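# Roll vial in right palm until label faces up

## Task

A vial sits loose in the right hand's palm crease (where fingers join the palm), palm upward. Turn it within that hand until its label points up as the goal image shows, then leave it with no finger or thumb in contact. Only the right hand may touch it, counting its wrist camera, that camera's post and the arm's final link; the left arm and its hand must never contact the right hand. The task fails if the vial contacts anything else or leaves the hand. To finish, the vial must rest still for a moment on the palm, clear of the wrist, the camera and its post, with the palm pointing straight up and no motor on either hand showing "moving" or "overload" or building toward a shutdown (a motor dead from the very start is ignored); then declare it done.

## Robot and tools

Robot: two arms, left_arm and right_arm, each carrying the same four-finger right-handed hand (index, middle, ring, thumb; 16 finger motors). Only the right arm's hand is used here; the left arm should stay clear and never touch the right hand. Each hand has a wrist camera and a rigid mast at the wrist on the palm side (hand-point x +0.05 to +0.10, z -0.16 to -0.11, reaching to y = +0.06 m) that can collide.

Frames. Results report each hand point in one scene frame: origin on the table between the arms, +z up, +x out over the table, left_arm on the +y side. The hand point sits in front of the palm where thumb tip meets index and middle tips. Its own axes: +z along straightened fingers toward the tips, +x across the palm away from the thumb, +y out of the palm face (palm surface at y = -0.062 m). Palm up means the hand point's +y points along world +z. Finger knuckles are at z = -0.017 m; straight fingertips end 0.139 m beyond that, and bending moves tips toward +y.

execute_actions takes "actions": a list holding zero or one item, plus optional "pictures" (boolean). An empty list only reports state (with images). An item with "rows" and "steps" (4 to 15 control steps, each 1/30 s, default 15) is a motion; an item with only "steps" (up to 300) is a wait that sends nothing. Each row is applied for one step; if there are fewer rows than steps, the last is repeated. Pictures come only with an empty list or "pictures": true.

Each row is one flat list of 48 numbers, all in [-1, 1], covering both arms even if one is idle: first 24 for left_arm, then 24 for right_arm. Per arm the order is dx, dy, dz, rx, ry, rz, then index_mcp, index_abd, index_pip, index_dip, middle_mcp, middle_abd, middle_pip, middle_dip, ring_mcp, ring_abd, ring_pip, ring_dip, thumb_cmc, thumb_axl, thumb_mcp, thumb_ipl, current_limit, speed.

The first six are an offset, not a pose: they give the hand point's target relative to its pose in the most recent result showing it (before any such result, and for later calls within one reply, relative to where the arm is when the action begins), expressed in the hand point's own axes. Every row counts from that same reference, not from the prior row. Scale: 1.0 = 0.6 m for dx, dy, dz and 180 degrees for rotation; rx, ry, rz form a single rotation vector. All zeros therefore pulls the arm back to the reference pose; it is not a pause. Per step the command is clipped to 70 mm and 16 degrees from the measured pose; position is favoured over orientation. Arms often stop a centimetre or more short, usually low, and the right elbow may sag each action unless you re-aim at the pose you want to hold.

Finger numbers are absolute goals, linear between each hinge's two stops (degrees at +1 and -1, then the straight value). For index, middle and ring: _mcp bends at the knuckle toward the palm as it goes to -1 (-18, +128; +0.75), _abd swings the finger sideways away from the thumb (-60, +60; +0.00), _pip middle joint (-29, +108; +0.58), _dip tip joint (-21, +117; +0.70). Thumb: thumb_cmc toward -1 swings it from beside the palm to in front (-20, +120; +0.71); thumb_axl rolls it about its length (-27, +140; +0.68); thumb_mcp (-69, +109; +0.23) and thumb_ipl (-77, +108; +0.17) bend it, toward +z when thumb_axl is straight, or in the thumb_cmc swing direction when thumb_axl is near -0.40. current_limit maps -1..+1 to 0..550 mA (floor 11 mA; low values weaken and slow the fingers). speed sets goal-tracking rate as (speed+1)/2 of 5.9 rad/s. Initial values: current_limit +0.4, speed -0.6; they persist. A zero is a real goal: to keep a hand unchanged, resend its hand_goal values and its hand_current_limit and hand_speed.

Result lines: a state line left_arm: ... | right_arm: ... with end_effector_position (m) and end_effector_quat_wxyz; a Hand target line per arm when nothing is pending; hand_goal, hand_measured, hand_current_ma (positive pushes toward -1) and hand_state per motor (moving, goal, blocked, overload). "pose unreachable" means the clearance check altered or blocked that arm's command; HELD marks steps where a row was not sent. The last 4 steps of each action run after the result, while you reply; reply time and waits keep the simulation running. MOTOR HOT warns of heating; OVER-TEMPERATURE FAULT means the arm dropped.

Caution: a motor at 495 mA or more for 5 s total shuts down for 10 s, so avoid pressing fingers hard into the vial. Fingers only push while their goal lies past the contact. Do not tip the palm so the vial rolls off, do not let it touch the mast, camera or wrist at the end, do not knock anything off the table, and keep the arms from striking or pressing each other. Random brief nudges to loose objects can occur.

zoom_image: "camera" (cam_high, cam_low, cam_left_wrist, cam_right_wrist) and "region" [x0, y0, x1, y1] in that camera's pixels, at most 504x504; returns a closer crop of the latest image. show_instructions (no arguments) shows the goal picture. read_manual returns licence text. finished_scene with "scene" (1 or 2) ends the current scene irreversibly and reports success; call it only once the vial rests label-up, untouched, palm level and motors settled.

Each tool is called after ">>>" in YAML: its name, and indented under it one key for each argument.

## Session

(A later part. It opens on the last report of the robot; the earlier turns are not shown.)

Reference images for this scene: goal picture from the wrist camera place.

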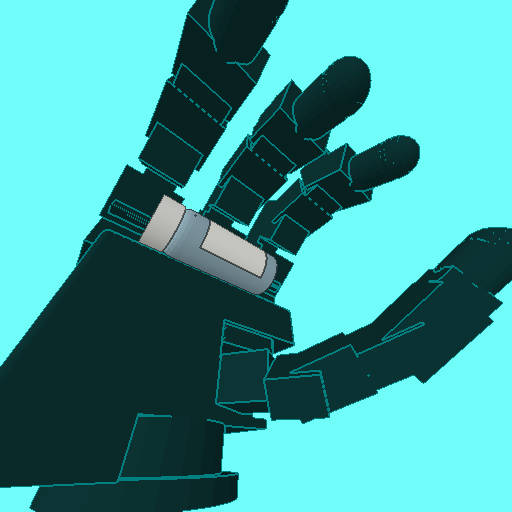

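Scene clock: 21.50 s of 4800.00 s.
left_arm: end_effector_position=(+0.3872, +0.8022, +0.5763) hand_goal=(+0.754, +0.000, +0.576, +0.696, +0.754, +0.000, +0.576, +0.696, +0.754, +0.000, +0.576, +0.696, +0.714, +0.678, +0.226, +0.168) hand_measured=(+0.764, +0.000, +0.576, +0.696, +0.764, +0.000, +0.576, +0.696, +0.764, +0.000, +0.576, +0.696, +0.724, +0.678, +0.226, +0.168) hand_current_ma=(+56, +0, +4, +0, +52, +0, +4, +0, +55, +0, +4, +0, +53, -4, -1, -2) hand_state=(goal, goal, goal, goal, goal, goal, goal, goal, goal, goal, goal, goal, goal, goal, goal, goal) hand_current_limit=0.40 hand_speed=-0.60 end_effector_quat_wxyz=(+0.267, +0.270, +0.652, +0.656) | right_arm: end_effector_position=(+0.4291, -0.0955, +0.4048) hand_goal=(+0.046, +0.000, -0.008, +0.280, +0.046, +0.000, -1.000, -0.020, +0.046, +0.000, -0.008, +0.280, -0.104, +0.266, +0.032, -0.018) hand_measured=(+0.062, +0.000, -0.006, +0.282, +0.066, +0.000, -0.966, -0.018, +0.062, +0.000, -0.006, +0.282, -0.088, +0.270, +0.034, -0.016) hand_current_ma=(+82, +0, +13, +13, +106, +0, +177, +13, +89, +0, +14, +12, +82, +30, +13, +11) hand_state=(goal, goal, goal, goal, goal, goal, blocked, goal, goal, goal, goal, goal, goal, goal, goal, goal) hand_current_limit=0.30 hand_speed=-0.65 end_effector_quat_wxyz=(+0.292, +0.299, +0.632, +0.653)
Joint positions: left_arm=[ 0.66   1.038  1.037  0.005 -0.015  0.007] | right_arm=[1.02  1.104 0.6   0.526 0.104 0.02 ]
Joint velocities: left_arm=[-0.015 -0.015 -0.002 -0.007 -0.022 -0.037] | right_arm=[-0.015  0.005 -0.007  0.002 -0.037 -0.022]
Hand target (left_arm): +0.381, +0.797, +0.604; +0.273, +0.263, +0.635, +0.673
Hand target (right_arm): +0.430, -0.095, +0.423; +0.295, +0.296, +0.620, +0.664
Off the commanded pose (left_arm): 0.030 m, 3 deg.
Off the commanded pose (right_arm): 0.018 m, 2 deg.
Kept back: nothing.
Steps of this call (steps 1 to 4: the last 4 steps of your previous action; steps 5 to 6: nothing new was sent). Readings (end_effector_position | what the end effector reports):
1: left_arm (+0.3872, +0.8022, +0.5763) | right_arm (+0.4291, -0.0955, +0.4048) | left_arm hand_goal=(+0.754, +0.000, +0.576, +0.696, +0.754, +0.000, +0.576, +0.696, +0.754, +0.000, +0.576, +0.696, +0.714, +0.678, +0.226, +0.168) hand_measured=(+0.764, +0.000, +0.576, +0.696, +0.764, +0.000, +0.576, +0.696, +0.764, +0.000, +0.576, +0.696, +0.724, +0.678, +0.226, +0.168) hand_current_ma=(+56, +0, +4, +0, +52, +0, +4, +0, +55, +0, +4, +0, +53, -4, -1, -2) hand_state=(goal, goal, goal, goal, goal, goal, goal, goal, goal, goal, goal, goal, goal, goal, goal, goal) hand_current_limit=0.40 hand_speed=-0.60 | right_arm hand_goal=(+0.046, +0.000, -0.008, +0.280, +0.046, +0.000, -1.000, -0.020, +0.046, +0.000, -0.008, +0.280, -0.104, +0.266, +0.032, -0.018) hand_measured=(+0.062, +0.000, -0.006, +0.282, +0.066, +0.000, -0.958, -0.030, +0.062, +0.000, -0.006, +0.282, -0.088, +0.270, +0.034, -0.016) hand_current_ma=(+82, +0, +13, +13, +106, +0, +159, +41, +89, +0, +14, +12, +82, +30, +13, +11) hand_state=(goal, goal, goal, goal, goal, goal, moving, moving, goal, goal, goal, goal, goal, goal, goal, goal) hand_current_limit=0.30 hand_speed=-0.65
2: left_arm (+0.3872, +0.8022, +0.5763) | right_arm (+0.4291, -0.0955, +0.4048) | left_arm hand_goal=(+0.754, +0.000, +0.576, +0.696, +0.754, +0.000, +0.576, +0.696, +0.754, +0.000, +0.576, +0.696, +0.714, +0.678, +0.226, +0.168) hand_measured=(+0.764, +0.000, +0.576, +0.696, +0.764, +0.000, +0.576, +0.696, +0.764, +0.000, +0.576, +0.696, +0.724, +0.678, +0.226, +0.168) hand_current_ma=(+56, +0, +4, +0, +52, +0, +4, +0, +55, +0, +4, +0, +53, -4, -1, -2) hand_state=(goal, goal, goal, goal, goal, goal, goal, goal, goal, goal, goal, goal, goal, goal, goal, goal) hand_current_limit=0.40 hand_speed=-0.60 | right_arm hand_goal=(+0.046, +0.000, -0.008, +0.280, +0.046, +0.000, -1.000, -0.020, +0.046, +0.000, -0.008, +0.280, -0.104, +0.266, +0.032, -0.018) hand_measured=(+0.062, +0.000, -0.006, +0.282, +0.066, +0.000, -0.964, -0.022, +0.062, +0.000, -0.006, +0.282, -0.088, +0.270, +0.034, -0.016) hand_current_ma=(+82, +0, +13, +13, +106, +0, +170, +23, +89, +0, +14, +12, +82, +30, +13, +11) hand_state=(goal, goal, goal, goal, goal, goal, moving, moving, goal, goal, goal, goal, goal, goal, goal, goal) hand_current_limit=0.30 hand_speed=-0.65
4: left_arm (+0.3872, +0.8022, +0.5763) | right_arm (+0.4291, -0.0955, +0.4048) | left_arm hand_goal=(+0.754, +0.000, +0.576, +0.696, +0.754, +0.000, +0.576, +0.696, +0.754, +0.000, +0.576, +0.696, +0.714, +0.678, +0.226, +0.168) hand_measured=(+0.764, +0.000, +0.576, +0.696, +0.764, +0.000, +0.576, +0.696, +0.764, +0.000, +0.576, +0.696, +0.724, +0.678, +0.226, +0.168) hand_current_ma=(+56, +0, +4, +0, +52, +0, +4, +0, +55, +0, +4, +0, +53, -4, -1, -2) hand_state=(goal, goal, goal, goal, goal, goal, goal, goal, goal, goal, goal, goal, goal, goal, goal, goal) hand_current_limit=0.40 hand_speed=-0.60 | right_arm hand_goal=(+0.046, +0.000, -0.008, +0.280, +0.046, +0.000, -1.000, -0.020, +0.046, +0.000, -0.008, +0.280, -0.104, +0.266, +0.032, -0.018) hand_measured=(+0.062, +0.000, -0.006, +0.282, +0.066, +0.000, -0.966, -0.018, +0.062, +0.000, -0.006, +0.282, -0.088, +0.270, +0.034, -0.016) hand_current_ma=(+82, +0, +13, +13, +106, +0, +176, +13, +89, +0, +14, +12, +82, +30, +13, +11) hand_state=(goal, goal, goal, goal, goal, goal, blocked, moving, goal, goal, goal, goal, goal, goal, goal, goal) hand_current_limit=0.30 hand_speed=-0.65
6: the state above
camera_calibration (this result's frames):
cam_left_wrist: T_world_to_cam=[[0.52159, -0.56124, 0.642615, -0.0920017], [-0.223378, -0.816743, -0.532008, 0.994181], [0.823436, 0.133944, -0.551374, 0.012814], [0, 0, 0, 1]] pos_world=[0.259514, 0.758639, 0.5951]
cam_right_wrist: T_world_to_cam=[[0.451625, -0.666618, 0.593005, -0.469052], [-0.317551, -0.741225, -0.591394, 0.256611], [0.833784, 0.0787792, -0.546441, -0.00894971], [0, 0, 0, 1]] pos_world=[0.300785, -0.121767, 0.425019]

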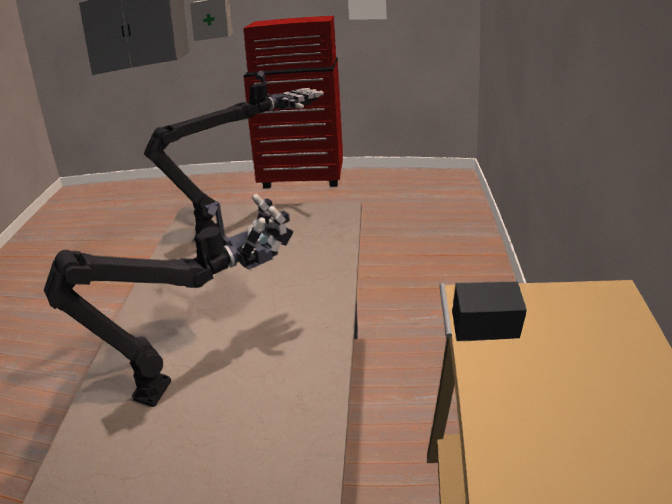

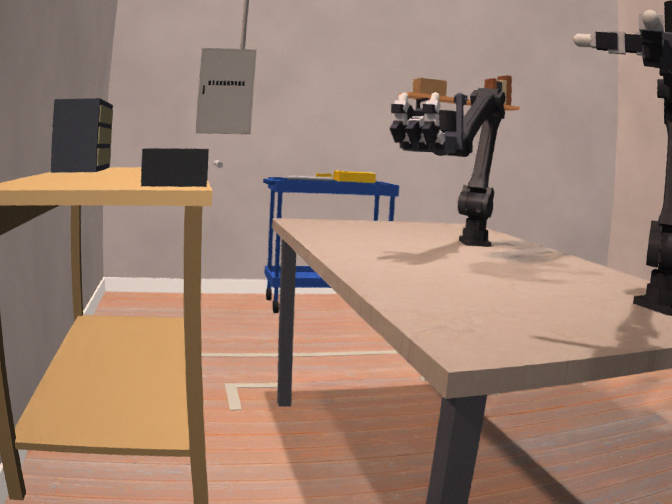

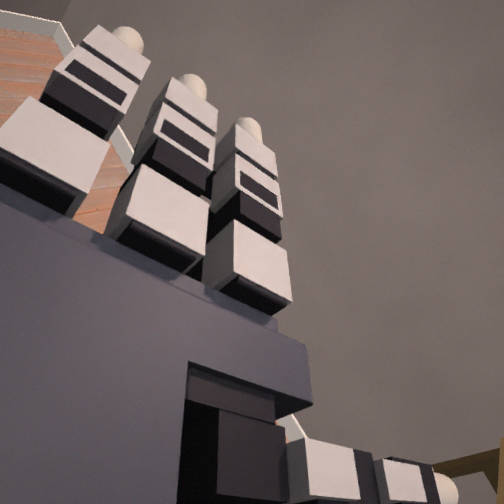

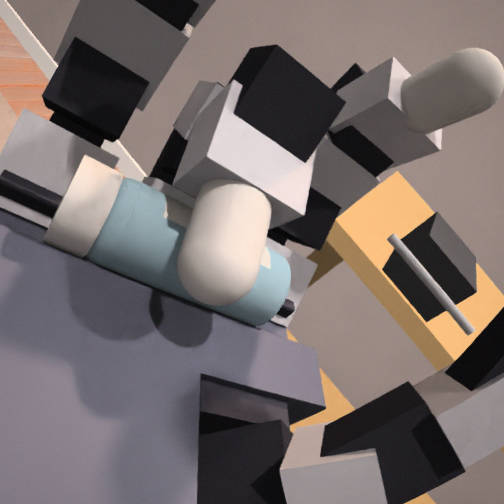

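>>> execute_actions:
  actions:
    - {"rows": [[0.0004,0.0478,-0.0121,-0.0166,0,0,0.754,0,0.576,0.696,0.754,0,0.576,0.696,0.754,0,0.576,0.696,0.714,0.678,0.226,0.168,0.4,-0.6,0.0016,0.0303,0.0034,-0.0107,0.0003,0.0015,0.046,0,-0.008,0.28,0.046,0,-1,0.1,0.046,0,-0.008,0.28,-0.104,0.266,0.032,-0.018,0.5,-0.2],[0.0004,0.0478,-0.0121,-0.0166,0,0,0.754,0,0.576,0.696,0.754,0,0.576,0.696,0.754,0,0.576,0.696,0.714,0.678,0.226,0.168,0.4,-0.6,0.0016,0.0303,0.0034,-0.0107,0.0003,0.0015,0.046,0,-0.008,0.28,0.046,0,-1,0.1,0.046,0,-0.008,0.28,-0.104,0.266,0.032,-0.018,0.5,-0.2],[0.0004,0.0478,-0.0121,-0.0166,0,0,0.754,0,0.576,0.696,0.754,0,0.576,0.696,0.754,0,0.576,0.696,0.714,0.678,0.226,0.168,0.4,-0.6,0.0016,0.0303,0.0034,-0.0107,0.0003,0.0015,0.046,0,-0.008,0.28,0.046,0,-0.49,0.1,0.046,0,-0.008,0.28,-0.104,0.266,0.032,-0.018,0.7,-0.2],[0.0004,0.0478,-0.0121,-0.0166,0,0,0.754,0,0.576,0.696,0.754,0,0.576,0.696,0.754,0,0.576,0.696,0.714,0.678,0.226,0.168,0.4,-0.6,0.0016,0.0303,0.0034,-0.0107,0.0003,0.0015,0.046,0,-0.008,0.28,0.046,0,-0.49,0.1,0.046,0,-0.008,0.28,-0.104,0.266,0.032,-0.018,0.7,-0.2],[0.0004,0.0478,-0.0121,-0.0166,0,0,0.754,0,0.576,0.696,0.754,0,0.576,0.696,0.754,0,0.576,0.696,0.714,0.678,0.226,0.168,0.4,-0.6,0.0016,0.0303,0.0034,-0.0107,0.0003,0.0015,0.046,0,-0.008,0.28,0.046,0,-0.49,-0.63,0.046,0,-0.008,0.28,-0.104,0.266,0.032,-0.018,0.7,-0.2]], "steps": 15}

>>> execute_actions:
  actions:
    - {"rows": [[0.0004,0.0478,-0.0121,-0.0166,0,0,0.754,0,0.576,0.696,0.754,0,0.576,0.696,0.754,0,0.576,0.696,0.714,0.678,0.226,0.168,0.4,-0.6,0.0016,0.0303,0.0034,-0.0107,0.0003,0.0015,0.046,0,-0.008,0.28,0.046,0,-0.49,-0.63,0.046,0,-0.008,0.28,-0.104,0.266,0.032,-0.018,0.7,-0.2],[0.0004,0.0478,-0.0121,-0.0166,0,0,0.754,0,0.576,0.696,0.754,0,0.576,0.696,0.754,0,0.576,0.696,0.714,0.678,0.226,0.168,0.4,-0.6,0.0016,0.0303,0.0034,-0.0107,0.0003,0.0015,0.046,0,-0.008,0.28,0.046,0,-0.49,-0.63,0.046,0,-0.008,0.28,-0.104,0.266,0.032,-0.018,0.7,-0.2],[0.0004,0.0478,-0.0121,-0.0166,0,0,0.754,0,0.576,0.696,0.754,0,0.576,0.696,0.754,0,0.576,0.696,0.714,0.678,0.226,0.168,0.4,-0.6,0.0016,0.0303,0.0034,-0.0107,0.0003,0.0015,0.046,0,-0.008,0.28,0.046,0,-0.49,-0.63,0.046,0,-0.008,0.28,-0.104,0.266,0.032,-0.018,0.7,-0.2],[0.0004,0.0478,-0.0121,-0.0166,0,0,0.754,0,0.576,0.696,0.754,0,0.576,0.696,0.754,0,0.576,0.696,0.714,0.678,0.226,0.168,0.4,-0.6,0.0016,0.0303,0.0034,-0.0107,0.0003,0.0015,0.046,0,-0.008,0.28,0.046,0,-0.49,-0.63,0.046,0,-0.008,0.28,-0.104,0.266,0.032,-0.018,0.7,-0.2],[0.0004,0.0478,-0.0121,-0.0166,0,0,0.754,0,0.576,0.696,0.754,0,0.576,0.696,0.754,0,0.576,0.696,0.714,0.678,0.226,0.168,0.4,-0.6,0.0016,0.0303,0.0034,-0.0107,0.0003,0.0015,0.046,0,-0.008,0.28,0.046,0,-0.49,-0.63,0.046,0,-0.008,0.28,-0.104,0.266,0.032,-0.018,0.7,-0.2],[0.0004,0.0478,-0.0121,-0.0166,0,0,0.754,0,0.576,0.696,0.754,0,0.576,0.696,0.754,0,0.576,0.696,0.714,0.678,0.226,0.168,0.4,-0.6,0.0016,0.0303,0.0034,-0.0107,0.0003,0.0015,0.046,0,-0.008,0.28,0.046,0,-0.49,-0.63,0.046,0,-0.008,0.28,-0.104,0.266,0.032,-0.018,0.7,-0.2],[0.0004,0.0478,-0.0121,-0.0166,0,0,0.754,0,0.576,0.696,0.754,0,0.576,0.696,0.754,0,0.576,0.696,0.714,0.678,0.226,0.168,0.4,-0.6,0.0016,0.0303,0.0034,-0.0107,0.0003,0.0015,0.046,0,-0.008,0.28,0.046,0,-0.49,-0.63,0.046,0,-0.008,0.28,-0.104,0.266,0.032,-0.018,0.7,-0.2],[0.0004,0.0478,-0.0121,-0.0166,0,0,0.754,0,0.576,0.696,0.754,0,0.576,0.696,0.754,0,0.576,0.696,0.714,0.678,0.226,0.168,0.4,-0.6,0.0016,0.0303,0.0034,-0.0107,0.0003,0.0015,0.046,0,-0.008,0.28,0.046,0,-0.49,-0.63,0.046,0,-0.008,0.28,-0.104,0.266,0.032,-0.018,0.7,-0.2],[0.0004,0.0478,-0.0121,-0.0166,0,0,0.754,0,0.576,0.696,0.754,0,0.576,0.696,0.754,0,0.576,0.696,0.714,0.678,0.226,0.168,0.4,-0.6,0.0016,0.0303,0.0034,-0.0107,0.0003,0.0015,0.046,0,-0.008,0.28,0.046,0,-1,-0.63,0.046,0,-0.008,0.28,-0.104,0.266,0.032,-0.018,0.3,-0.65],[0.0004,0.0478,-0.0121,-0.0166,0,0,0.754,0,0.576,0.696,0.754,0,0.576,0.696,0.754,0,0.576,0.696,0.714,0.678,0.226,0.168,0.4,-0.6,0.0016,0.0303,0.0034,-0.0107,0.0003,0.0015,0.046,0,-0.008,0.28,0.046,0,-1,-0.63,0.046,0,-0.008,0.28,-0.104,0.266,0.032,-0.018,0.3,-0.65],[0.0004,0.0478,-0.0121,-0.0166,0,0,0.754,0,0.576,0.696,0.754,0,0.576,0.696,0.754,0,0.576,0.696,0.714,0.678,0.226,0.168,0.4,-0.6,0.0016,0.0303,0.0034,-0.0107,0.0003,0.0015,0.046,0,-0.008,0.28,0.046,0,-1,-0.45,0.046,0,-0.008,0.28,-0.104,0.266,0.032,-0.018,0.3,-0.65]], "steps": 15}

>>> execute_actions:
  actions:
    - {"steps": 11}
  pictures: true

>>> zoom_image:
  camera: "cam_right_wrist"
  region: [30, 140, 310, 350]

Scene clock: 23.17 s of 4800.00 s.
left_arm: end_effector_position=(+0.3872, +0.8022, +0.5763) hand_goal=(+0.754, +0.000, +0.576, +0.696, +0.754, +0.000, +0.576, +0.696, +0.754, +0.000, +0.576, +0.696, +0.714, +0.678, +0.226, +0.168) hand_measured=(+0.764, +0.000, +0.576, +0.696, +0.764, +0.000, +0.576, +0.696, +0.764, +0.000, +0.576, +0.696, +0.724, +0.678, +0.226, +0.168) hand_current_ma=(+56, +0, +4, +0, +52, +0, +4, +0, +55, +0, +4, +0, +53, -4, -1, -2) hand_state=(goal, goal, goal, goal, goal, goal, goal, goal, goal, goal, goal, goal, goal, goal, goal, goal) hand_current_limit=0.40 hand_speed=-0.60 end_effector_quat_wxyz=(+0.267, +0.270, +0.652, +0.656) | right_arm: end_effector_position=(+0.4291, -0.0955, +0.4048) hand_goal=(+0.046, +0.000, -0.008, +0.280, +0.046, +0.000, -0.490, -0.630, +0.046, +0.000, -0.008, +0.280, -0.104, +0.266, +0.032, -0.018) hand_measured=(+0.062, +0.000, -0.006, +0.282, +0.056, +0.000, -0.706, -0.120, +0.062, +0.000, -0.006, +0.282, -0.088, +0.270, +0.034, -0.016) hand_current_ma=(+82, +0, +13, +13, +56, +0, -88, +67, +89, +0, +14, +12, +82, +30, +13, +11) hand_state=(goal, goal, goal, goal, goal, goal, moving, moving, goal, goal, goal, goal, goal, goal, goal, goal) hand_current_limit=0.70 hand_speed=-0.20 end_effector_quat_wxyz=(+0.292, +0.299, +0.632, +0.653)
Joint positions: left_arm=[ 0.66   1.038  1.037  0.005 -0.015  0.007] | right_arm=[1.02  1.104 0.6   0.526 0.104 0.02 ]
Joint velocities: left_arm=[-0.005  0.015 -0.017  0.007 -0.066 -0.095] | right_arm=[-0.015  0.005 -0.002 -0.027 -0.022 -0.022]
Steps of this call (steps 1 to 39: nothing new was sent; steps 40 to 50: the first 11 steps of this action). Readings (end_effector_position | what the end effector reports):
40: left_arm (+0.3872, +0.8022, +0.5763) | right_arm (+0.4291, -0.0955, +0.4048) | left_arm hand_goal=(+0.754, +0.000, +0.576, +0.696, +0.754, +0.000, +0.576, +0.696, +0.754, +0.000, +0.576, +0.696, +0.714, +0.678, +0.226, +0.168) hand_measured=(+0.764, +0.000, +0.576, +0.696, +0.764, +0.000, +0.576, +0.696, +0.764, +0.000, +0.576, +0.696, +0.724, +0.678, +0.226, +0.168) hand_current_ma=(+56, +0, +4, +0, +52, +0, +4, +0, +55, +0, +4, +0, +53, -4, -1, -2) hand_state=(goal, goal, goal, goal, goal, goal, goal, goal, goal, goal, goal, goal, goal, goal, goal, goal) hand_current_limit=0.40 hand_speed=-0.60 | right_arm hand_goal=(+0.046, +0.000, -0.008, +0.280, +0.046, +0.000, -1.000, +0.100, +0.046, +0.000, -0.008, +0.280, -0.104, +0.266, +0.032, -0.018) hand_measured=(+0.062, +0.000, -0.006, +0.282, +0.066, +0.000, -0.966, -0.018, +0.062, +0.000, -0.006, +0.282, -0.088, +0.270, +0.034, -0.016) hand_current_ma=(+82, +0, +13, +13, +106, +0, +177, +13, +89, +0, +14, +12, +82, +30, +13, +11) hand_state=(goal, goal, goal, goal, goal, goal, blocked, moving, goal, goal, goal, goal, goal, goal, goal, goal) hand_current_limit=0.50 hand_speed=-0.20
41: left_arm (+0.3872, +0.8022, +0.5763) | right_arm (+0.4291, -0.0955, +0.4048) | left_arm hand_goal=(+0.754, +0.000, +0.576, +0.696, +0.754, +0.000, +0.576, +0.696, +0.754, +0.000, +0.576, +0.696, +0.714, +0.678, +0.226, +0.168) hand_measured=(+0.764, +0.000, +0.576, +0.696, +0.764, +0.000, +0.576, +0.696, +0.764, +0.000, +0.576, +0.696, +0.724, +0.678, +0.226, +0.168) hand_current_ma=(+56, +0, +4, +0, +52, +0, +4, +0, +55, +0, +4, +0, +53, -4, -1, -2) hand_state=(goal, goal, goal, goal, goal, goal, goal, goal, goal, goal, goal, goal, goal, goal, goal, goal) hand_current_limit=0.40 hand_speed=-0.60 | right_arm hand_goal=(+0.046, +0.000, -0.008, +0.280, +0.046, +0.000, -1.000, +0.100, +0.046, +0.000, -0.008, +0.280, -0.104, +0.266, +0.032, -0.018) hand_measured=(+0.062, +0.000, -0.006, +0.282, +0.066, +0.000, -0.966, -0.012, +0.062, +0.000, -0.006, +0.282, -0.088, +0.270, +0.034, -0.016) hand_current_ma=(+82, +0, +13, +13, +106, +0, +142, -155, +89, +0, +14, +12, +82, +30, +13, +11) hand_state=(goal, goal, goal, goal, goal, goal, moving, moving, goal, goal, goal, goal, goal, goal, goal, goal) hand_current_limit=0.50 hand_speed=-0.20
43: left_arm (+0.3872, +0.8022, +0.5763) | right_arm (+0.4291, -0.0955, +0.4048) | left_arm hand_goal=(+0.754, +0.000, +0.576, +0.696, +0.754, +0.000, +0.576, +0.696, +0.754, +0.000, +0.576, +0.696, +0.714, +0.678, +0.226, +0.168) hand_measured=(+0.764, +0.000, +0.576, +0.696, +0.764, +0.000, +0.576, +0.696, +0.764, +0.000, +0.576, +0.696, +0.724, +0.678, +0.226, +0.168) hand_current_ma=(+56, +0, +4, +0, +52, +0, +4, +0, +55, +0, +4, +0, +53, -4, -1, -2) hand_state=(goal, goal, goal, goal, goal, goal, goal, goal, goal, goal, goal, goal, goal, goal, goal, goal) hand_current_limit=0.40 hand_speed=-0.60 | right_arm hand_goal=(+0.046, +0.000, -0.008, +0.280, +0.046, +0.000, -0.490, +0.100, +0.046, +0.000, -0.008, +0.280, -0.104, +0.266, +0.032, -0.018) hand_measured=(+0.062, +0.000, -0.006, +0.282, +0.060, +0.000, -0.986, +0.054, +0.062, +0.000, -0.006, +0.282, -0.088, +0.270, +0.034, -0.016) hand_current_ma=(+82, +0, +13, +13, +49, +0, -184, -60, +89, +0, +14, +12, +82, +30, +13, +11) hand_state=(goal, goal, goal, goal, moving, goal, moving, moving, goal, goal, goal, goal, goal, goal, goal, goal) hand_current_limit=0.70 hand_speed=-0.20
47: left_arm (+0.3872, +0.8022, +0.5763) | right_arm (+0.4291, -0.0955, +0.4048) | left_arm hand_goal=(+0.754, +0.000, +0.576, +0.696, +0.754, +0.000, +0.576, +0.696, +0.754, +0.000, +0.576, +0.696, +0.714, +0.678, +0.226, +0.168) hand_measured=(+0.764, +0.000, +0.576, +0.696, +0.764, +0.000, +0.576, +0.696, +0.764, +0.000, +0.576, +0.696, +0.724, +0.678, +0.226, +0.168) hand_current_ma=(+56, +0, +4, +0, +52, +0, +4, +0, +55, +0, +4, +0, +53, -4, -1, -2) hand_state=(goal, goal, goal, goal, goal, goal, goal, goal, goal, goal, goal, goal, goal, goal, goal, goal) hand_current_limit=0.40 hand_speed=-0.60 | right_arm hand_goal=(+0.046, +0.000, -0.008, +0.280, +0.046, +0.000, -0.490, -0.630, +0.046, +0.000, -0.008, +0.280, -0.104, +0.266, +0.032, -0.018) hand_measured=(+0.062, +0.000, -0.006, +0.282, +0.056, +0.000, -0.836, +0.016, +0.062, +0.000, -0.006, +0.282, -0.088, +0.270, +0.034, -0.016) hand_current_ma=(+82, +0, +13, +13, +56, +0, -104, +98, +89, +0, +14, +12, +82, +30, +13, +11) hand_state=(goal, goal, goal, goal, goal, goal, moving, moving, goal, goal, goal, goal, goal, goal, goal, goal) hand_current_limit=0.70 hand_speed=-0.20
50: the state above

Scene clock: 23.67 s of 4800.00 s.
left_arm: end_effector_position=(+0.3872, +0.8022, +0.5763) hand_goal=(+0.754, +0.000, +0.576, +0.696, +0.754, +0.000, +0.576, +0.696, +0.754, +0.000, +0.576, +0.696, +0.714, +0.678, +0.226, +0.168) hand_measured=(+0.764, +0.000, +0.576, +0.696, +0.764, +0.000, +0.576, +0.696, +0.764, +0.000, +0.576, +0.696, +0.724, +0.678, +0.226, +0.168) hand_current_ma=(+56, +0, +4, +0, +52, +0, +4, +0, +55, +0, +4, +0, +53, -4, -1, -2) hand_state=(goal, goal, goal, goal, goal, goal, goal, goal, goal, goal, goal, goal, goal, goal, goal, goal) hand_current_limit=0.40 hand_speed=-0.60 end_effector_quat_wxyz=(+0.267, +0.270, +0.652, +0.656) | right_arm: end_effector_position=(+0.4291, -0.0955, +0.4048) hand_goal=(+0.046, +0.000, -0.008, +0.280, +0.046, +0.000, -1.000, -0.450, +0.046, +0.000, -0.008, +0.280, -0.104, +0.266, +0.032, -0.018) hand_measured=(+0.062, +0.000, -0.006, +0.282, +0.056, +0.000, -0.512, -0.628, +0.062, +0.000, -0.006, +0.282, -0.088, +0.270, +0.034, -0.016) hand_current_ma=(+82, +0, +13, +13, +56, +0, +53, +12, +89, +0, +14, +12, +82, +30, +13, +11) hand_state=(goal, goal, goal, goal, goal, goal, moving, moving, goal, goal, goal, goal, goal, goal, goal, goal) hand_current_limit=0.30 hand_speed=-0.65 end_effector_quat_wxyz=(+0.292, +0.299, +0.632, +0.653)
Joint positions: left_arm=[ 0.66   1.038  1.037  0.005 -0.015  0.007] | right_arm=[1.02  1.104 0.6   0.526 0.104 0.02 ]
Joint velocities: left_arm=[ 0.005 -0.005 -0.012  0.007 -0.022  0.022] | right_arm=[ 0.005 -0.024 -0.002 -0.007 -0.037 -0.007]
Off your previous action's commanded pose (left_arm): 0.030 m, 3 deg at its last step (step 4 of this call).
Off your previous action's commanded pose (right_arm): 0.018 m, 2 deg at its last step (step 4 of this call).
Steps of this call (steps 1 to 4: the last 4 steps of your previous action; steps 5 to 15: the first 11 steps of this action, its rows measured from where the robot was after step 4). Readings (end_effector_position | what the end effector reports):
4: left_arm (+0.3872, +0.8022, +0.5763) | right_arm (+0.4291, -0.0955, +0.4048) | left_arm hand_goal=(+0.754, +0.000, +0.576, +0.696, +0.754, +0.000, +0.576, +0.696, +0.754, +0.000, +0.576, +0.696, +0.714, +0.678, +0.226, +0.168) hand_measured=(+0.764, +0.000, +0.576, +0.696, +0.764, +0.000, +0.576, +0.696, +0.764, +0.000, +0.576, +0.696, +0.724, +0.678, +0.226, +0.168) hand_current_ma=(+56, +0, +4, +0, +52, +0, +4, +0, +55, +0, +4, +0, +53, -4, -1, -2) hand_state=(goal, goal, goal, goal, goal, goal, goal, goal, goal, goal, goal, goal, goal, goal, goal, goal) hand_current_limit=0.40 hand_speed=-0.60 | right_arm hand_goal=(+0.046, +0.000, -0.008, +0.280, +0.046, +0.000, -0.490, -0.630, +0.046, +0.000, -0.008, +0.280, -0.104, +0.266, +0.032, -0.018) hand_measured=(+0.062, +0.000, -0.006, +0.282, +0.056, +0.000, -0.534, -0.302, +0.062, +0.000, -0.006, +0.282, -0.088, +0.270, +0.034, -0.016) hand_current_ma=(+82, +0, +13, +13, +56, +0, -21, +72, +89, +0, +14, +12, +82, +30, +13, +11) hand_state=(goal, goal, goal, goal, goal, goal, moving, moving, goal, goal, goal, goal, goal, goal, goal, goal) hand_current_limit=0.70 hand_speed=-0.20
5: left_arm (+0.3872, +0.8022, +0.5763) | right_arm (+0.4291, -0.0955, +0.4048) | left_arm hand_goal=(+0.754, +0.000, +0.576, +0.696, +0.754, +0.000, +0.576, +0.696, +0.754, +0.000, +0.576, +0.696, +0.714, +0.678, +0.226, +0.168) hand_measured=(+0.764, +0.000, +0.576, +0.696, +0.764, +0.000, +0.576, +0.696, +0.764, +0.000, +0.576, +0.696, +0.724, +0.678, +0.226, +0.168) hand_current_ma=(+56, +0, +4, +0, +52, +0, +4, +0, +55, +0, +4, +0, +53, -4, -1, -2) hand_state=(goal, goal, goal, goal, goal, goal, goal, goal, goal, goal, goal, goal, goal, goal, goal, goal) hand_current_limit=0.40 hand_speed=-0.60 | right_arm hand_goal=(+0.046, +0.000, -0.008, +0.280, +0.046, +0.000, -0.490, -0.630, +0.046, +0.000, -0.008, +0.280, -0.104, +0.266, +0.032, -0.018) hand_measured=(+0.062, +0.000, -0.006, +0.282, +0.056, +0.000, -0.508, -0.348, +0.062, +0.000, -0.006, +0.282, -0.088, +0.270, +0.034, -0.016) hand_current_ma=(+82, +0, +13, +13, +56, +0, -1, +76, +89, +0, +14, +12, +82, +30, +13, +11) hand_state=(goal, goal, goal, goal, goal, goal, moving, moving, goal, goal, goal, goal, goal, goal, goal, goal) hand_current_limit=0.70 hand_speed=-0.20
6: left_arm (+0.3872, +0.8022, +0.5763) | right_arm (+0.4291, -0.0955, +0.4048) | left_arm hand_goal=(+0.754, +0.000, +0.576, +0.696, +0.754, +0.000, +0.576, +0.696, +0.754, +0.000, +0.576, +0.696, +0.714, +0.678, +0.226, +0.168) hand_measured=(+0.764, +0.000, +0.576, +0.696, +0.764, +0.000, +0.576, +0.696, +0.764, +0.000, +0.576, +0.696, +0.724, +0.678, +0.226, +0.168) hand_current_ma=(+56, +0, +4, +0, +52, +0, +4, +0, +55, +0, +4, +0, +53, -4, -1, -2) hand_state=(goal, goal, goal, goal, goal, goal, goal, goal, goal, goal, goal, goal, goal, goal, goal, goal) hand_current_limit=0.40 hand_speed=-0.60 | right_arm hand_goal=(+0.046, +0.000, -0.008, +0.280, +0.046, +0.000, -0.490, -0.630, +0.046, +0.000, -0.008, +0.280, -0.104, +0.266, +0.032, -0.018) hand_measured=(+0.062, +0.000, -0.006, +0.282, +0.056, +0.000, -0.500, -0.394, +0.062, +0.000, -0.006, +0.282, -0.088, +0.270, +0.034, -0.016) hand_current_ma=(+82, +0, +13, +13, +56, +0, -22, +73, +89, +0, +14, +12, +82, +30, +13, +11) hand_state=(goal, goal, goal, goal, goal, goal, moving, moving, goal, goal, goal, goal, goal, goal, goal, goal) hand_current_limit=0.70 hand_speed=-0.20
8: left_arm (+0.3872, +0.8022, +0.5763) | right_arm (+0.4291, -0.0955, +0.4048) | left_arm hand_goal=(+0.754, +0.000, +0.576, +0.696, +0.754, +0.000, +0.576, +0.696, +0.754, +0.000, +0.576, +0.696, +0.714, +0.678, +0.226, +0.168) hand_measured=(+0.764, +0.000, +0.576, +0.696, +0.764, +0.000, +0.576, +0.696, +0.764, +0.000, +0.576, +0.696, +0.724, +0.678, +0.226, +0.168) hand_current_ma=(+56, +0, +4, +0, +52, +0, +4, +0, +55, +0, +4, +0, +53, -4, -1, -2) hand_state=(goal, goal, goal, goal, goal, goal, goal, goal, goal, goal, goal, goal, goal, goal, goal, goal) hand_current_limit=0.40 hand_speed=-0.60 | right_arm hand_goal=(+0.046, +0.000, -0.008, +0.280, +0.046, +0.000, -0.490, -0.630, +0.046, +0.000, -0.008, +0.280, -0.104, +0.266, +0.032, -0.018) hand_measured=(+0.062, +0.000, -0.006, +0.282, +0.056, +0.000, -0.496, -0.486, +0.062, +0.000, -0.006, +0.282, -0.088, +0.270, +0.034, -0.016) hand_current_ma=(+82, +0, +13, +13, +56, +0, -32, +74, +89, +0, +14, +12, +82, +30, +13, +11) hand_state=(goal, goal, goal, goal, goal, goal, goal, moving, goal, goal, goal, goal, goal, goal, goal, goal) hand_current_limit=0.70 hand_speed=-0.20
12: left_arm (+0.3872, +0.8022, +0.5763) | right_arm (+0.4291, -0.0955, +0.4048) | left_arm hand_goal=(+0.754, +0.000, +0.576, +0.696, +0.754, +0.000, +0.576, +0.696, +0.754, +0.000, +0.576, +0.696, +0.714, +0.678, +0.226, +0.168) hand_measured=(+0.764, +0.000, +0.576, +0.696, +0.764, +0.000, +0.576, +0.696, +0.764, +0.000, +0.576, +0.696, +0.724, +0.678, +0.226, +0.168) hand_current_ma=(+56, +0, +4, +0, +52, +0, +4, +0, +55, +0, +4, +0, +53, -4, -1, -2) hand_state=(goal, goal, goal, goal, goal, goal, goal, goal, goal, goal, goal, goal, goal, goal, goal, goal) hand_current_limit=0.40 hand_speed=-0.60 | right_arm hand_goal=(+0.046, +0.000, -0.008, +0.280, +0.046, +0.000, -0.490, -0.630, +0.046, +0.000, -0.008, +0.280, -0.104, +0.266, +0.032, -0.018) hand_measured=(+0.062, +0.000, -0.006, +0.282, +0.056, +0.000, -0.496, -0.622, +0.062, +0.000, -0.006, +0.282, -0.088, +0.270, +0.034, -0.016) hand_current_ma=(+82, +0, +13, +13, +56, +0, -32, -3, +89, +0, +14, +12, +82, +30, +13, +11) hand_state=(goal, goal, goal, goal, goal, goal, goal, moving, goal, goal, goal, goal, goal, goal, goal, goal) hand_current_limit=0.70 hand_speed=-0.20
15: the state above

Scene clock: 24.03 s of 4800.00 s.
left_arm: end_effector_position=(+0.3872, +0.8022, +0.5763) hand_goal=(+0.754, +0.000, +0.576, +0.696, +0.754, +0.000, +0.576, +0.696, +0.754, +0.000, +0.576, +0.696, +0.714, +0.678, +0.226, +0.168) hand_measured=(+0.764, +0.000, +0.576, +0.696, +0.764, +0.000, +0.576, +0.696, +0.764, +0.000, +0.576, +0.696, +0.724, +0.678, +0.226, +0.168) hand_current_ma=(+56, +0, +4, +0, +52, +0, +4, +0, +55, +0, +4, +0, +53, -4, -1, -2) hand_state=(goal, goal, goal, goal, goal, goal, goal, goal, goal, goal, goal, goal, goal, goal, goal, goal) hand_current_limit=0.40 hand_speed=-0.60 end_effector_quat_wxyz=(+0.267, +0.270, +0.652, +0.656) | right_arm: end_effector_position=(+0.4291, -0.0955, +0.4048) hand_goal=(+0.046, +0.000, -0.008, +0.280, +0.046, +0.000, -1.000, -0.450, +0.046, +0.000, -0.008, +0.280, -0.104, +0.266, +0.032, -0.018) hand_measured=(+0.062, +0.000, -0.006, +0.282, +0.064, +0.000, -0.682, -0.440, +0.062, +0.000, -0.006, +0.282, -0.088, +0.270, +0.034, -0.016) hand_current_ma=(+82, +0, +13, +13, +109, +0, +357, +61, +89, +0, +14, +12, +82, +30, +13, +11) hand_state=(goal, goal, goal, goal, moving, goal, moving, moving, goal, goal, goal, goal, goal, goal, goal, goal) hand_current_limit=0.30 hand_speed=-0.65 end_effector_quat_wxyz=(+0.292, +0.299, +0.632, +0.653)
Joint positions: left_arm=[ 0.66   1.038  1.037  0.005 -0.015  0.007] | right_arm=[1.02  1.104 0.6   0.526 0.104 0.02 ]
Joint velocities: left_arm=[-0.005 -0.005 -0.027 -0.012  0.022 -0.007] | right_arm=[-0.015 -0.005 -0.002  0.002  0.066 -0.066]
Hand target (left_arm): +0.381, +0.797, +0.604; +0.273, +0.263, +0.635, +0.673
Hand target (right_arm): +0.430, -0.095, +0.423; +0.295, +0.296, +0.620, +0.664
Off the commanded pose (left_arm): 0.030 m, 3 deg.
Off the commanded pose (right_arm): 0.018 m, 2 deg.
Kept back: nothing.
Steps of this call (steps 1 to 4: the last 4 steps of your previous action; steps 5 to 11: nothing new was sent). Readings (end_effector_position | what the end effector reports):
1: left_arm (+0.3872, +0.8022, +0.5763) | right_arm (+0.4291, -0.0955, +0.4048) | left_arm hand_goal=(+0.754, +0.000, +0.576, +0.696, +0.754, +0.000, +0.576, +0.696, +0.754, +0.000, +0.576, +0.696, +0.714, +0.678, +0.226, +0.168) hand_measured=(+0.764, +0.000, +0.576, +0.696, +0.764, +0.000, +0.576, +0.696, +0.764, +0.000, +0.576, +0.696, +0.724, +0.678, +0.226, +0.168) hand_current_ma=(+56, +0, +4, +0, +52, +0, +4, +0, +55, +0, +4, +0, +53, -4, -1, -2) hand_state=(goal, goal, goal, goal, goal, goal, goal, goal, goal, goal, goal, goal, goal, goal, goal, goal) hand_current_limit=0.40 hand_speed=-0.60 | right_arm hand_goal=(+0.046, +0.000, -0.008, +0.280, +0.046, +0.000, -1.000, -0.450, +0.046, +0.000, -0.008, +0.280, -0.104, +0.266, +0.032, -0.018) hand_measured=(+0.062, +0.000, -0.006, +0.282, +0.056, +0.000, -0.536, -0.626, +0.062, +0.000, -0.006, +0.282, -0.088, +0.270, +0.034, -0.016) hand_current_ma=(+82, +0, +13, +13, +56, +0, +44, -80, +89, +0, +14, +12, +82, +30, +13, +11) hand_state=(goal, goal, goal, goal, goal, goal, moving, moving, goal, goal, goal, goal, goal, goal, goal, goal) hand_current_limit=0.30 hand_speed=-0.65
2: left_arm (+0.3872, +0.8022, +0.5763) | right_arm (+0.4291, -0.0955, +0.4048) | left_arm hand_goal=(+0.754, +0.000, +0.576, +0.696, +0.754, +0.000, +0.576, +0.696, +0.754, +0.000, +0.576, +0.696, +0.714, +0.678, +0.226, +0.168) hand_measured=(+0.764, +0.000, +0.576, +0.696, +0.764, +0.000, +0.576, +0.696, +0.764, +0.000, +0.576, +0.696, +0.724, +0.678, +0.226, +0.168) hand_current_ma=(+56, +0, +4, +0, +52, +0, +4, +0, +55, +0, +4, +0, +53, -4, -1, -2) hand_state=(goal, goal, goal, goal, goal, goal, goal, goal, goal, goal, goal, goal, goal, goal, goal, goal) hand_current_limit=0.40 hand_speed=-0.60 | right_arm hand_goal=(+0.046, +0.000, -0.008, +0.280, +0.046, +0.000, -1.000, -0.450, +0.046, +0.000, -0.008, +0.280, -0.104, +0.266, +0.032, -0.018) hand_measured=(+0.062, +0.000, -0.006, +0.282, +0.056, +0.000, -0.562, -0.610, +0.062, +0.000, -0.006, +0.282, -0.088, +0.270, +0.034, -0.016) hand_current_ma=(+82, +0, +13, +13, +64, +0, +142, -56, +89, +0, +14, +12, +82, +30, +13, +11) hand_state=(goal, goal, goal, goal, moving, goal, moving, moving, goal, goal, goal, goal, goal, goal, goal, goal) hand_current_limit=0.30 hand_speed=-0.65
4: left_arm (+0.3872, +0.8022, +0.5763) | right_arm (+0.4291, -0.0955, +0.4048) | left_arm hand_goal=(+0.754, +0.000, +0.576, +0.696, +0.754, +0.000, +0.576, +0.696, +0.754, +0.000, +0.576, +0.696, +0.714, +0.678, +0.226, +0.168) hand_measured=(+0.764, +0.000, +0.576, +0.696, +0.764, +0.000, +0.576, +0.696, +0.764, +0.000, +0.576, +0.696, +0.724, +0.678, +0.226, +0.168) hand_current_ma=(+56, +0, +4, +0, +52, +0, +4, +0, +55, +0, +4, +0, +53, -4, -1, -2) hand_state=(goal, goal, goal, goal, goal, goal, goal, goal, goal, goal, goal, goal, goal, goal, goal, goal) hand_current_limit=0.40 hand_speed=-0.60 | right_arm hand_goal=(+0.046, +0.000, -0.008, +0.280, +0.046, +0.000, -1.000, -0.450, +0.046, +0.000, -0.008, +0.280, -0.104, +0.266, +0.032, -0.018) hand_measured=(+0.062, +0.000, -0.006, +0.282, +0.058, +0.000, -0.596, -0.556, +0.062, +0.000, -0.006, +0.282, -0.088, +0.270, +0.034, -0.016) hand_current_ma=(+82, +0, +13, +13, +73, +0, +193, -31, +89, +0, +14, +12, +82, +30, +13, +11) hand_state=(goal, goal, goal, goal, moving, goal, moving, moving, goal, goal, goal, goal, goal, goal, goal, goal) hand_current_limit=0.30 hand_speed=-0.65
8: left_arm (+0.3872, +0.8022, +0.5763) | right_arm (+0.4291, -0.0955, +0.4048) | left_arm hand_goal=(+0.754, +0.000, +0.576, +0.696, +0.754, +0.000, +0.576, +0.696, +0.754, +0.000, +0.576, +0.696, +0.714, +0.678, +0.226, +0.168) hand_measured=(+0.764, +0.000, +0.576, +0.696, +0.764, +0.000, +0.576, +0.696, +0.764, +0.000, +0.576, +0.696, +0.724, +0.678, +0.226, +0.168) hand_current_ma=(+56, +0, +4, +0, +52, +0, +4, +0, +55, +0, +4, +0, +53, -4, -1, -2) hand_state=(goal, goal, goal, goal, goal, goal, goal, goal, goal, goal, goal, goal, goal, goal, goal, goal) hand_current_limit=0.40 hand_speed=-0.60 | right_arm hand_goal=(+0.046, +0.000, -0.008, +0.280, +0.046, +0.000, -1.000, -0.450, +0.046, +0.000, -0.008, +0.280, -0.104, +0.266, +0.032, -0.018) hand_measured=(+0.062, +0.000, -0.006, +0.282, +0.060, +0.000, -0.670, -0.454, +0.062, +0.000, -0.006, +0.282, -0.088, +0.270, +0.034, -0.016) hand_current_ma=(+82, +0, +13, +13, +80, +0, +273, +54, +89, +0, +14, +12, +82, +30, +13, +11) hand_state=(goal, goal, goal, goal, moving, goal, moving, moving, goal, goal, goal, goal, goal, goal, goal, goal) hand_current_limit=0.30 hand_speed=-0.65
11: the state above
camera_calibration (this result's frames):
cam_left_wrist: T_world_to_cam=[[0.52159, -0.56124, 0.642615, -0.0920017], [-0.223378, -0.816743, -0.532008, 0.994181], [0.823436, 0.133944, -0.551374, 0.012814], [0, 0, 0, 1]] pos_world=[0.259514, 0.758639, 0.5951]
cam_right_wrist: T_world_to_cam=[[0.451625, -0.666618, 0.593005, -0.469052], [-0.317551, -0.741225, -0.591394, 0.256611], [0.833784, 0.0787792, -0.546441, -0.00894971], [0, 0, 0, 1]] pos_world=[0.300785, -0.121767, 0.425019]

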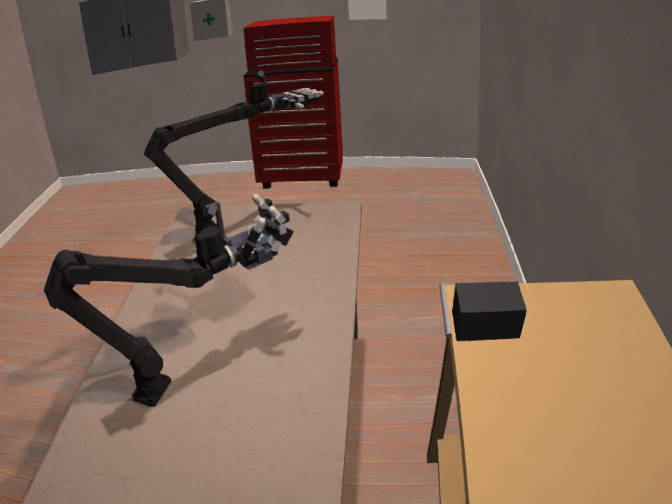

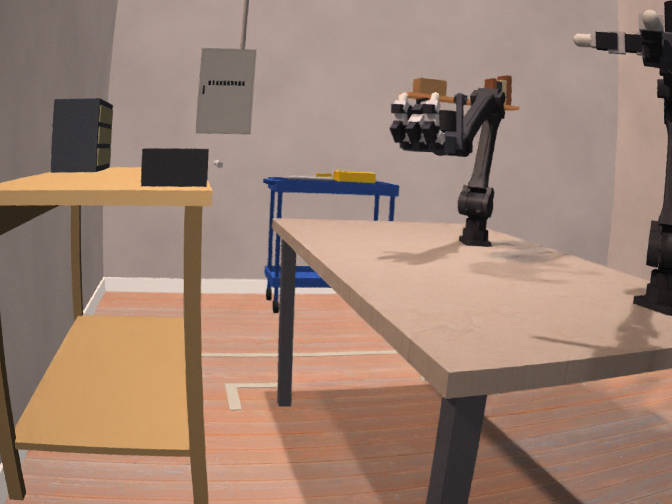

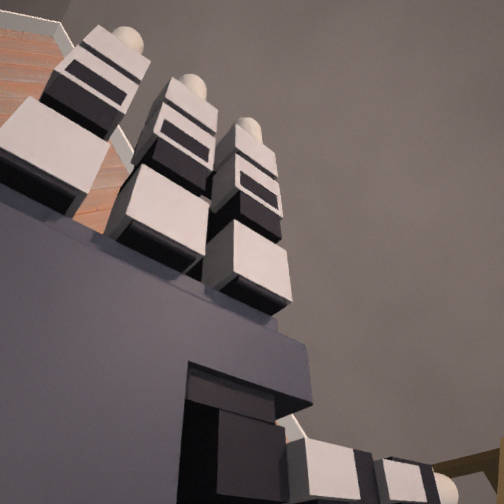

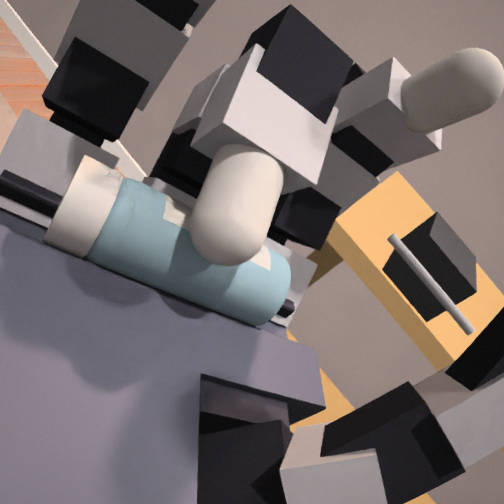

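Region (30, 140, 310, 350) of cam_right_wrist's 504x504 image, scaled by 1.800, with more detail than that image has; it fills the top 378 rows of this view, and the rest is white.

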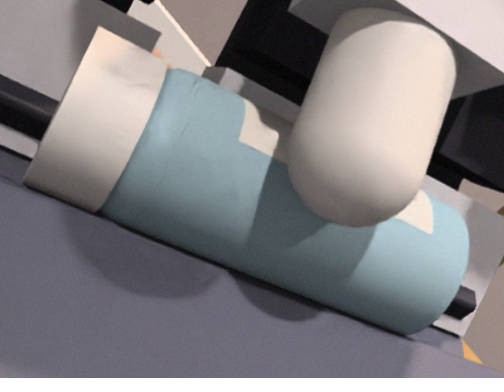

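>>> execute_actions:
  actions: []

>>> zoom_image:
  camera: "cam_right_wrist"
  region: [30,140,310,350]

Scene clock: 25.33 s of 4800.00 s.
left_arm: end_effector_position=(+0.3872, +0.8022, +0.5763) hand_goal=(+0.754, +0.000, +0.576, +0.696, +0.754, +0.000, +0.576, +0.696, +0.754, +0.000, +0.576, +0.696, +0.714, +0.678, +0.226, +0.168) hand_measured=(+0.764, +0.000, +0.576, +0.696, +0.764, +0.000, +0.576, +0.696, +0.764, +0.000, +0.576, +0.696, +0.724, +0.678, +0.226, +0.168) hand_current_ma=(+56, +0, +4, +0, +52, +0, +4, +0, +55, +0, +4, +0, +53, -4, -1, -2) hand_state=(goal, goal, goal, goal, goal, goal, goal, goal, goal, goal, goal, goal, goal, goal, goal, goal) hand_current_limit=0.40 hand_speed=-0.60 end_effector_quat_wxyz=(+0.267, +0.270, +0.652, +0.656) | right_arm: end_effector_position=(+0.4291, -0.0955, +0.4048) hand_goal=(+0.046, +0.000, -0.008, +0.280, +0.046, +0.000, -1.000, -0.450, +0.046, +0.000, -0.008, +0.280, -0.104, +0.266, +0.032, -0.018) hand_measured=(+0.062, +0.000, -0.006, +0.282, +0.066, +0.000, -0.684, -0.438, +0.062, +0.000, -0.006, +0.282, -0.088, +0.270, +0.034, -0.016) hand_current_ma=(+82, +0, +13, +13, +108, +0, +357, +61, +89, +0, +14, +12, +82, +30, +13, +11) hand_state=(goal, goal, goal, goal, blocked, goal, blocked, goal, goal, goal, goal, goal, goal, goal, goal, goal) hand_current_limit=0.30 hand_speed=-0.65 end_effector_quat_wxyz=(+0.292, +0.299, +0.632, +0.653)
Joint positions: left_arm=[ 0.66   1.038  1.037  0.005 -0.015  0.007] | right_arm=[1.02  1.104 0.6   0.526 0.104 0.02 ]
Joint velocities: left_arm=[-0.015  0.005 -0.002 -0.007 -0.037 -0.037] | right_arm=[0.005 0.005 0.002 0.012 0.007 0.051]
Hand target (left_arm): +0.381, +0.797, +0.604; +0.273, +0.263, +0.635, +0.673
Hand target (right_arm): +0.430, -0.095, +0.423; +0.295, +0.296, +0.620, +0.664
Off the commanded pose (left_arm): 0.030 m, 3 deg.
Off the commanded pose (right_arm): 0.018 m, 2 deg.
Kept back: nothing.
Steps of this call (steps 1 to 39: nothing new was sent). Readings (end_effector_position | what the end effector reports):
1: left_arm (+0.3872, +0.8022, +0.5763) | right_arm (+0.4291, -0.0955, +0.4048) | left_arm hand_goal=(+0.754, +0.000, +0.576, +0.696, +0.754, +0.000, +0.576, +0.696, +0.754, +0.000, +0.576, +0.696, +0.714, +0.678, +0.226, +0.168) hand_measured=(+0.764, +0.000, +0.576, +0.696, +0.764, +0.000, +0.576, +0.696, +0.764, +0.000, +0.576, +0.696, +0.724, +0.678, +0.226, +0.168) hand_current_ma=(+56, +0, +4, +0, +52, +0, +4, +0, +55, +0, +4, +0, +53, -4, -1, -2) hand_state=(goal, goal, goal, goal, goal, goal, goal, goal, goal, goal, goal, goal, goal, goal, goal, goal) hand_current_limit=0.40 hand_speed=-0.60 | right_arm hand_goal=(+0.046, +0.000, -0.008, +0.280, +0.046, +0.000, -1.000, -0.450, +0.046, +0.000, -0.008, +0.280, -0.104, +0.266, +0.032, -0.018) hand_measured=(+0.062, +0.000, -0.006, +0.282, +0.066, +0.000, -0.682, -0.438, +0.062, +0.000, -0.006, +0.282, -0.088, +0.270, +0.034, -0.016) hand_current_ma=(+82, +0, +13, +13, +108, +0, +357, +61, +89, +0, +14, +12, +82, +30, +13, +11) hand_state=(goal, goal, goal, goal, goal, goal, blocked, moving, goal, goal, goal, goal, goal, goal, goal, goal) hand_current_limit=0.30 hand_speed=-0.65
2: left_arm (+0.3872, +0.8022, +0.5763) | right_arm (+0.4291, -0.0955, +0.4048) | left_arm hand_goal=(+0.754, +0.000, +0.576, +0.696, +0.754, +0.000, +0.576, +0.696, +0.754, +0.000, +0.576, +0.696, +0.714, +0.678, +0.226, +0.168) hand_measured=(+0.764, +0.000, +0.576, +0.696, +0.764, +0.000, +0.576, +0.696, +0.764, +0.000, +0.576, +0.696, +0.724, +0.678, +0.226, +0.168) hand_current_ma=(+56, +0, +4, +0, +52, +0, +4, +0, +55, +0, +4, +0, +53, -4, -1, -2) hand_state=(goal, goal, goal, goal, goal, goal, goal, goal, goal, goal, goal, goal, goal, goal, goal, goal) hand_current_limit=0.40 hand_speed=-0.60 | right_arm hand_goal=(+0.046, +0.000, -0.008, +0.280, +0.046, +0.000, -1.000, -0.450, +0.046, +0.000, -0.008, +0.280, -0.104, +0.266, +0.032, -0.018) hand_measured=(+0.062, +0.000, -0.006, +0.282, +0.066, +0.000, -0.682, -0.438, +0.062, +0.000, -0.006, +0.282, -0.088, +0.270, +0.034, -0.016) hand_current_ma=(+82, +0, +13, +13, +108, +0, +357, +61, +89, +0, +14, +12, +82, +30, +13, +11) hand_state=(goal, goal, goal, goal, goal, goal, blocked, goal, goal, goal, goal, goal, goal, goal, goal, goal) hand_current_limit=0.30 hand_speed=-0.65
4: left_arm (+0.3872, +0.8022, +0.5763) | right_arm (+0.4291, -0.0955, +0.4048) | left_arm hand_goal=(+0.754, +0.000, +0.576, +0.696, +0.754, +0.000, +0.576, +0.696, +0.754, +0.000, +0.576, +0.696, +0.714, +0.678, +0.226, +0.168) hand_measured=(+0.764, +0.000, +0.576, +0.696, +0.764, +0.000, +0.576, +0.696, +0.764, +0.000, +0.576, +0.696, +0.724, +0.678, +0.226, +0.168) hand_current_ma=(+56, +0, +4, +0, +52, +0, +4, +0, +55, +0, +4, +0, +53, -4, -1, -2) hand_state=(goal, goal, goal, goal, goal, goal, goal, goal, goal, goal, goal, goal, goal, goal, goal, goal) hand_current_limit=0.40 hand_speed=-0.60 | right_arm hand_goal=(+0.046, +0.000, -0.008, +0.280, +0.046, +0.000, -1.000, -0.450, +0.046, +0.000, -0.008, +0.280, -0.104, +0.266, +0.032, -0.018) hand_measured=(+0.062, +0.000, -0.006, +0.282, +0.066, +0.000, -0.684, -0.438, +0.062, +0.000, -0.006, +0.282, -0.088, +0.270, +0.034, -0.016) hand_current_ma=(+82, +0, +13, +13, +108, +0, +357, +61, +89, +0, +14, +12, +82, +30, +13, +11) hand_state=(goal, goal, goal, goal, goal, goal, blocked, goal, goal, goal, goal, goal, goal, goal, goal, goal) hand_current_limit=0.30 hand_speed=-0.65
8: left_arm (+0.3872, +0.8022, +0.5763) | right_arm (+0.4291, -0.0955, +0.4048) | left_arm hand_goal=(+0.754, +0.000, +0.576, +0.696, +0.754, +0.000, +0.576, +0.696, +0.754, +0.000, +0.576, +0.696, +0.714, +0.678, +0.226, +0.168) hand_measured=(+0.764, +0.000, +0.576, +0.696, +0.764, +0.000, +0.576, +0.696, +0.764, +0.000, +0.576, +0.696, +0.724, +0.678, +0.226, +0.168) hand_current_ma=(+56, +0, +4, +0, +52, +0, +4, +0, +55, +0, +4, +0, +53, -4, -1, -2) hand_state=(goal, goal, goal, goal, goal, goal, goal, goal, goal, goal, goal, goal, goal, goal, goal, goal) hand_current_limit=0.40 hand_speed=-0.60 | right_arm hand_goal=(+0.046, +0.000, -0.008, +0.280, +0.046, +0.000, -1.000, -0.450, +0.046, +0.000, -0.008, +0.280, -0.104, +0.266, +0.032, -0.018) hand_measured=(+0.062, +0.000, -0.006, +0.282, +0.066, +0.000, -0.684, -0.438, +0.062, +0.000, -0.006, +0.282, -0.088, +0.270, +0.034, -0.016) hand_current_ma=(+82, +0, +13, +13, +108, +0, +357, +60, +89, +0, +14, +12, +82, +30, +13, +11) hand_state=(goal, goal, goal, goal, blocked, goal, blocked, goal, goal, goal, goal, goal, goal, goal, goal, goal) hand_current_limit=0.30 hand_speed=-0.65
39: the state above
camera_calibration (this result's frames):
cam_left_wrist: T_world_to_cam=[[0.52159, -0.56124, 0.642615, -0.0920017], [-0.223378, -0.816743, -0.532008, 0.994181], [0.823436, 0.133944, -0.551374, 0.012814], [0, 0, 0, 1]] pos_world=[0.259514, 0.758639, 0.5951]
cam_right_wrist: T_world_to_cam=[[0.451625, -0.666618, 0.593005, -0.469052], [-0.317551, -0.741225, -0.591394, 0.256611], [0.833784, 0.0787792, -0.546441, -0.00894971], [0, 0, 0, 1]] pos_world=[0.300785, -0.121767, 0.425019]

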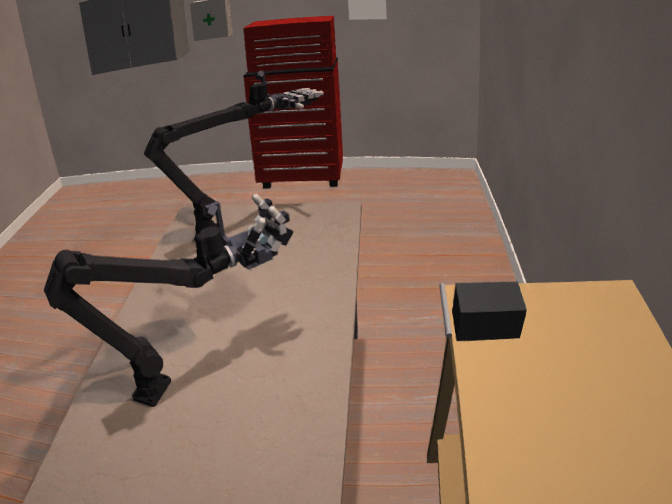

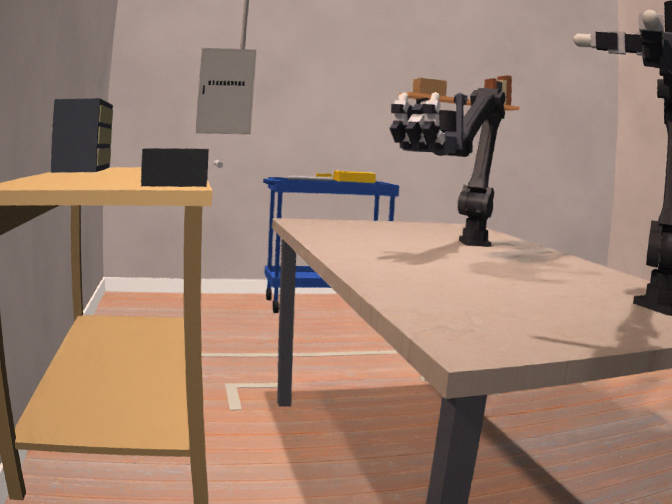

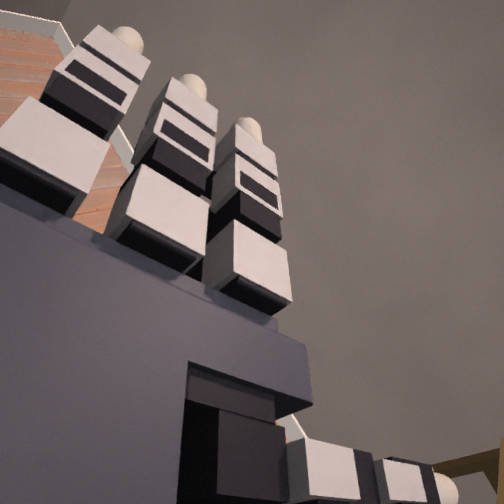

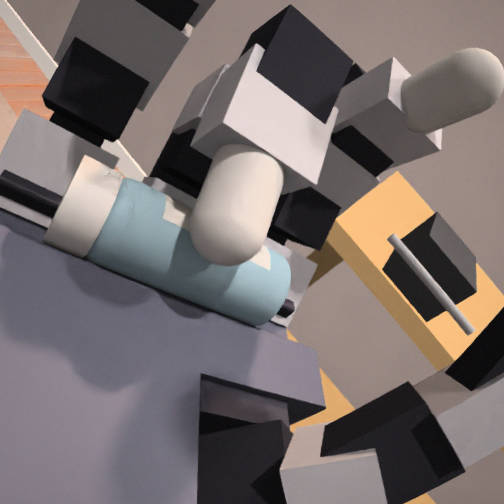

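Region (30, 140, 310, 350) of cam_right_wrist's 504x504 image, scaled by 1.800, with more detail than that image has; it fills the top 378 rows of this view, and the rest is white.

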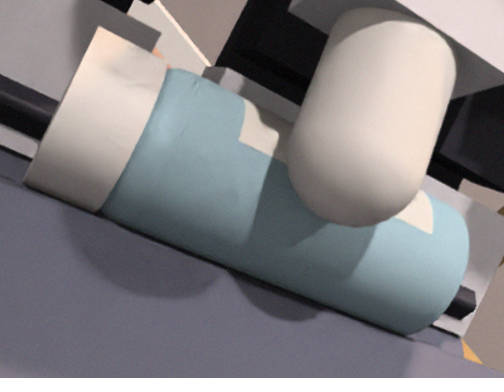

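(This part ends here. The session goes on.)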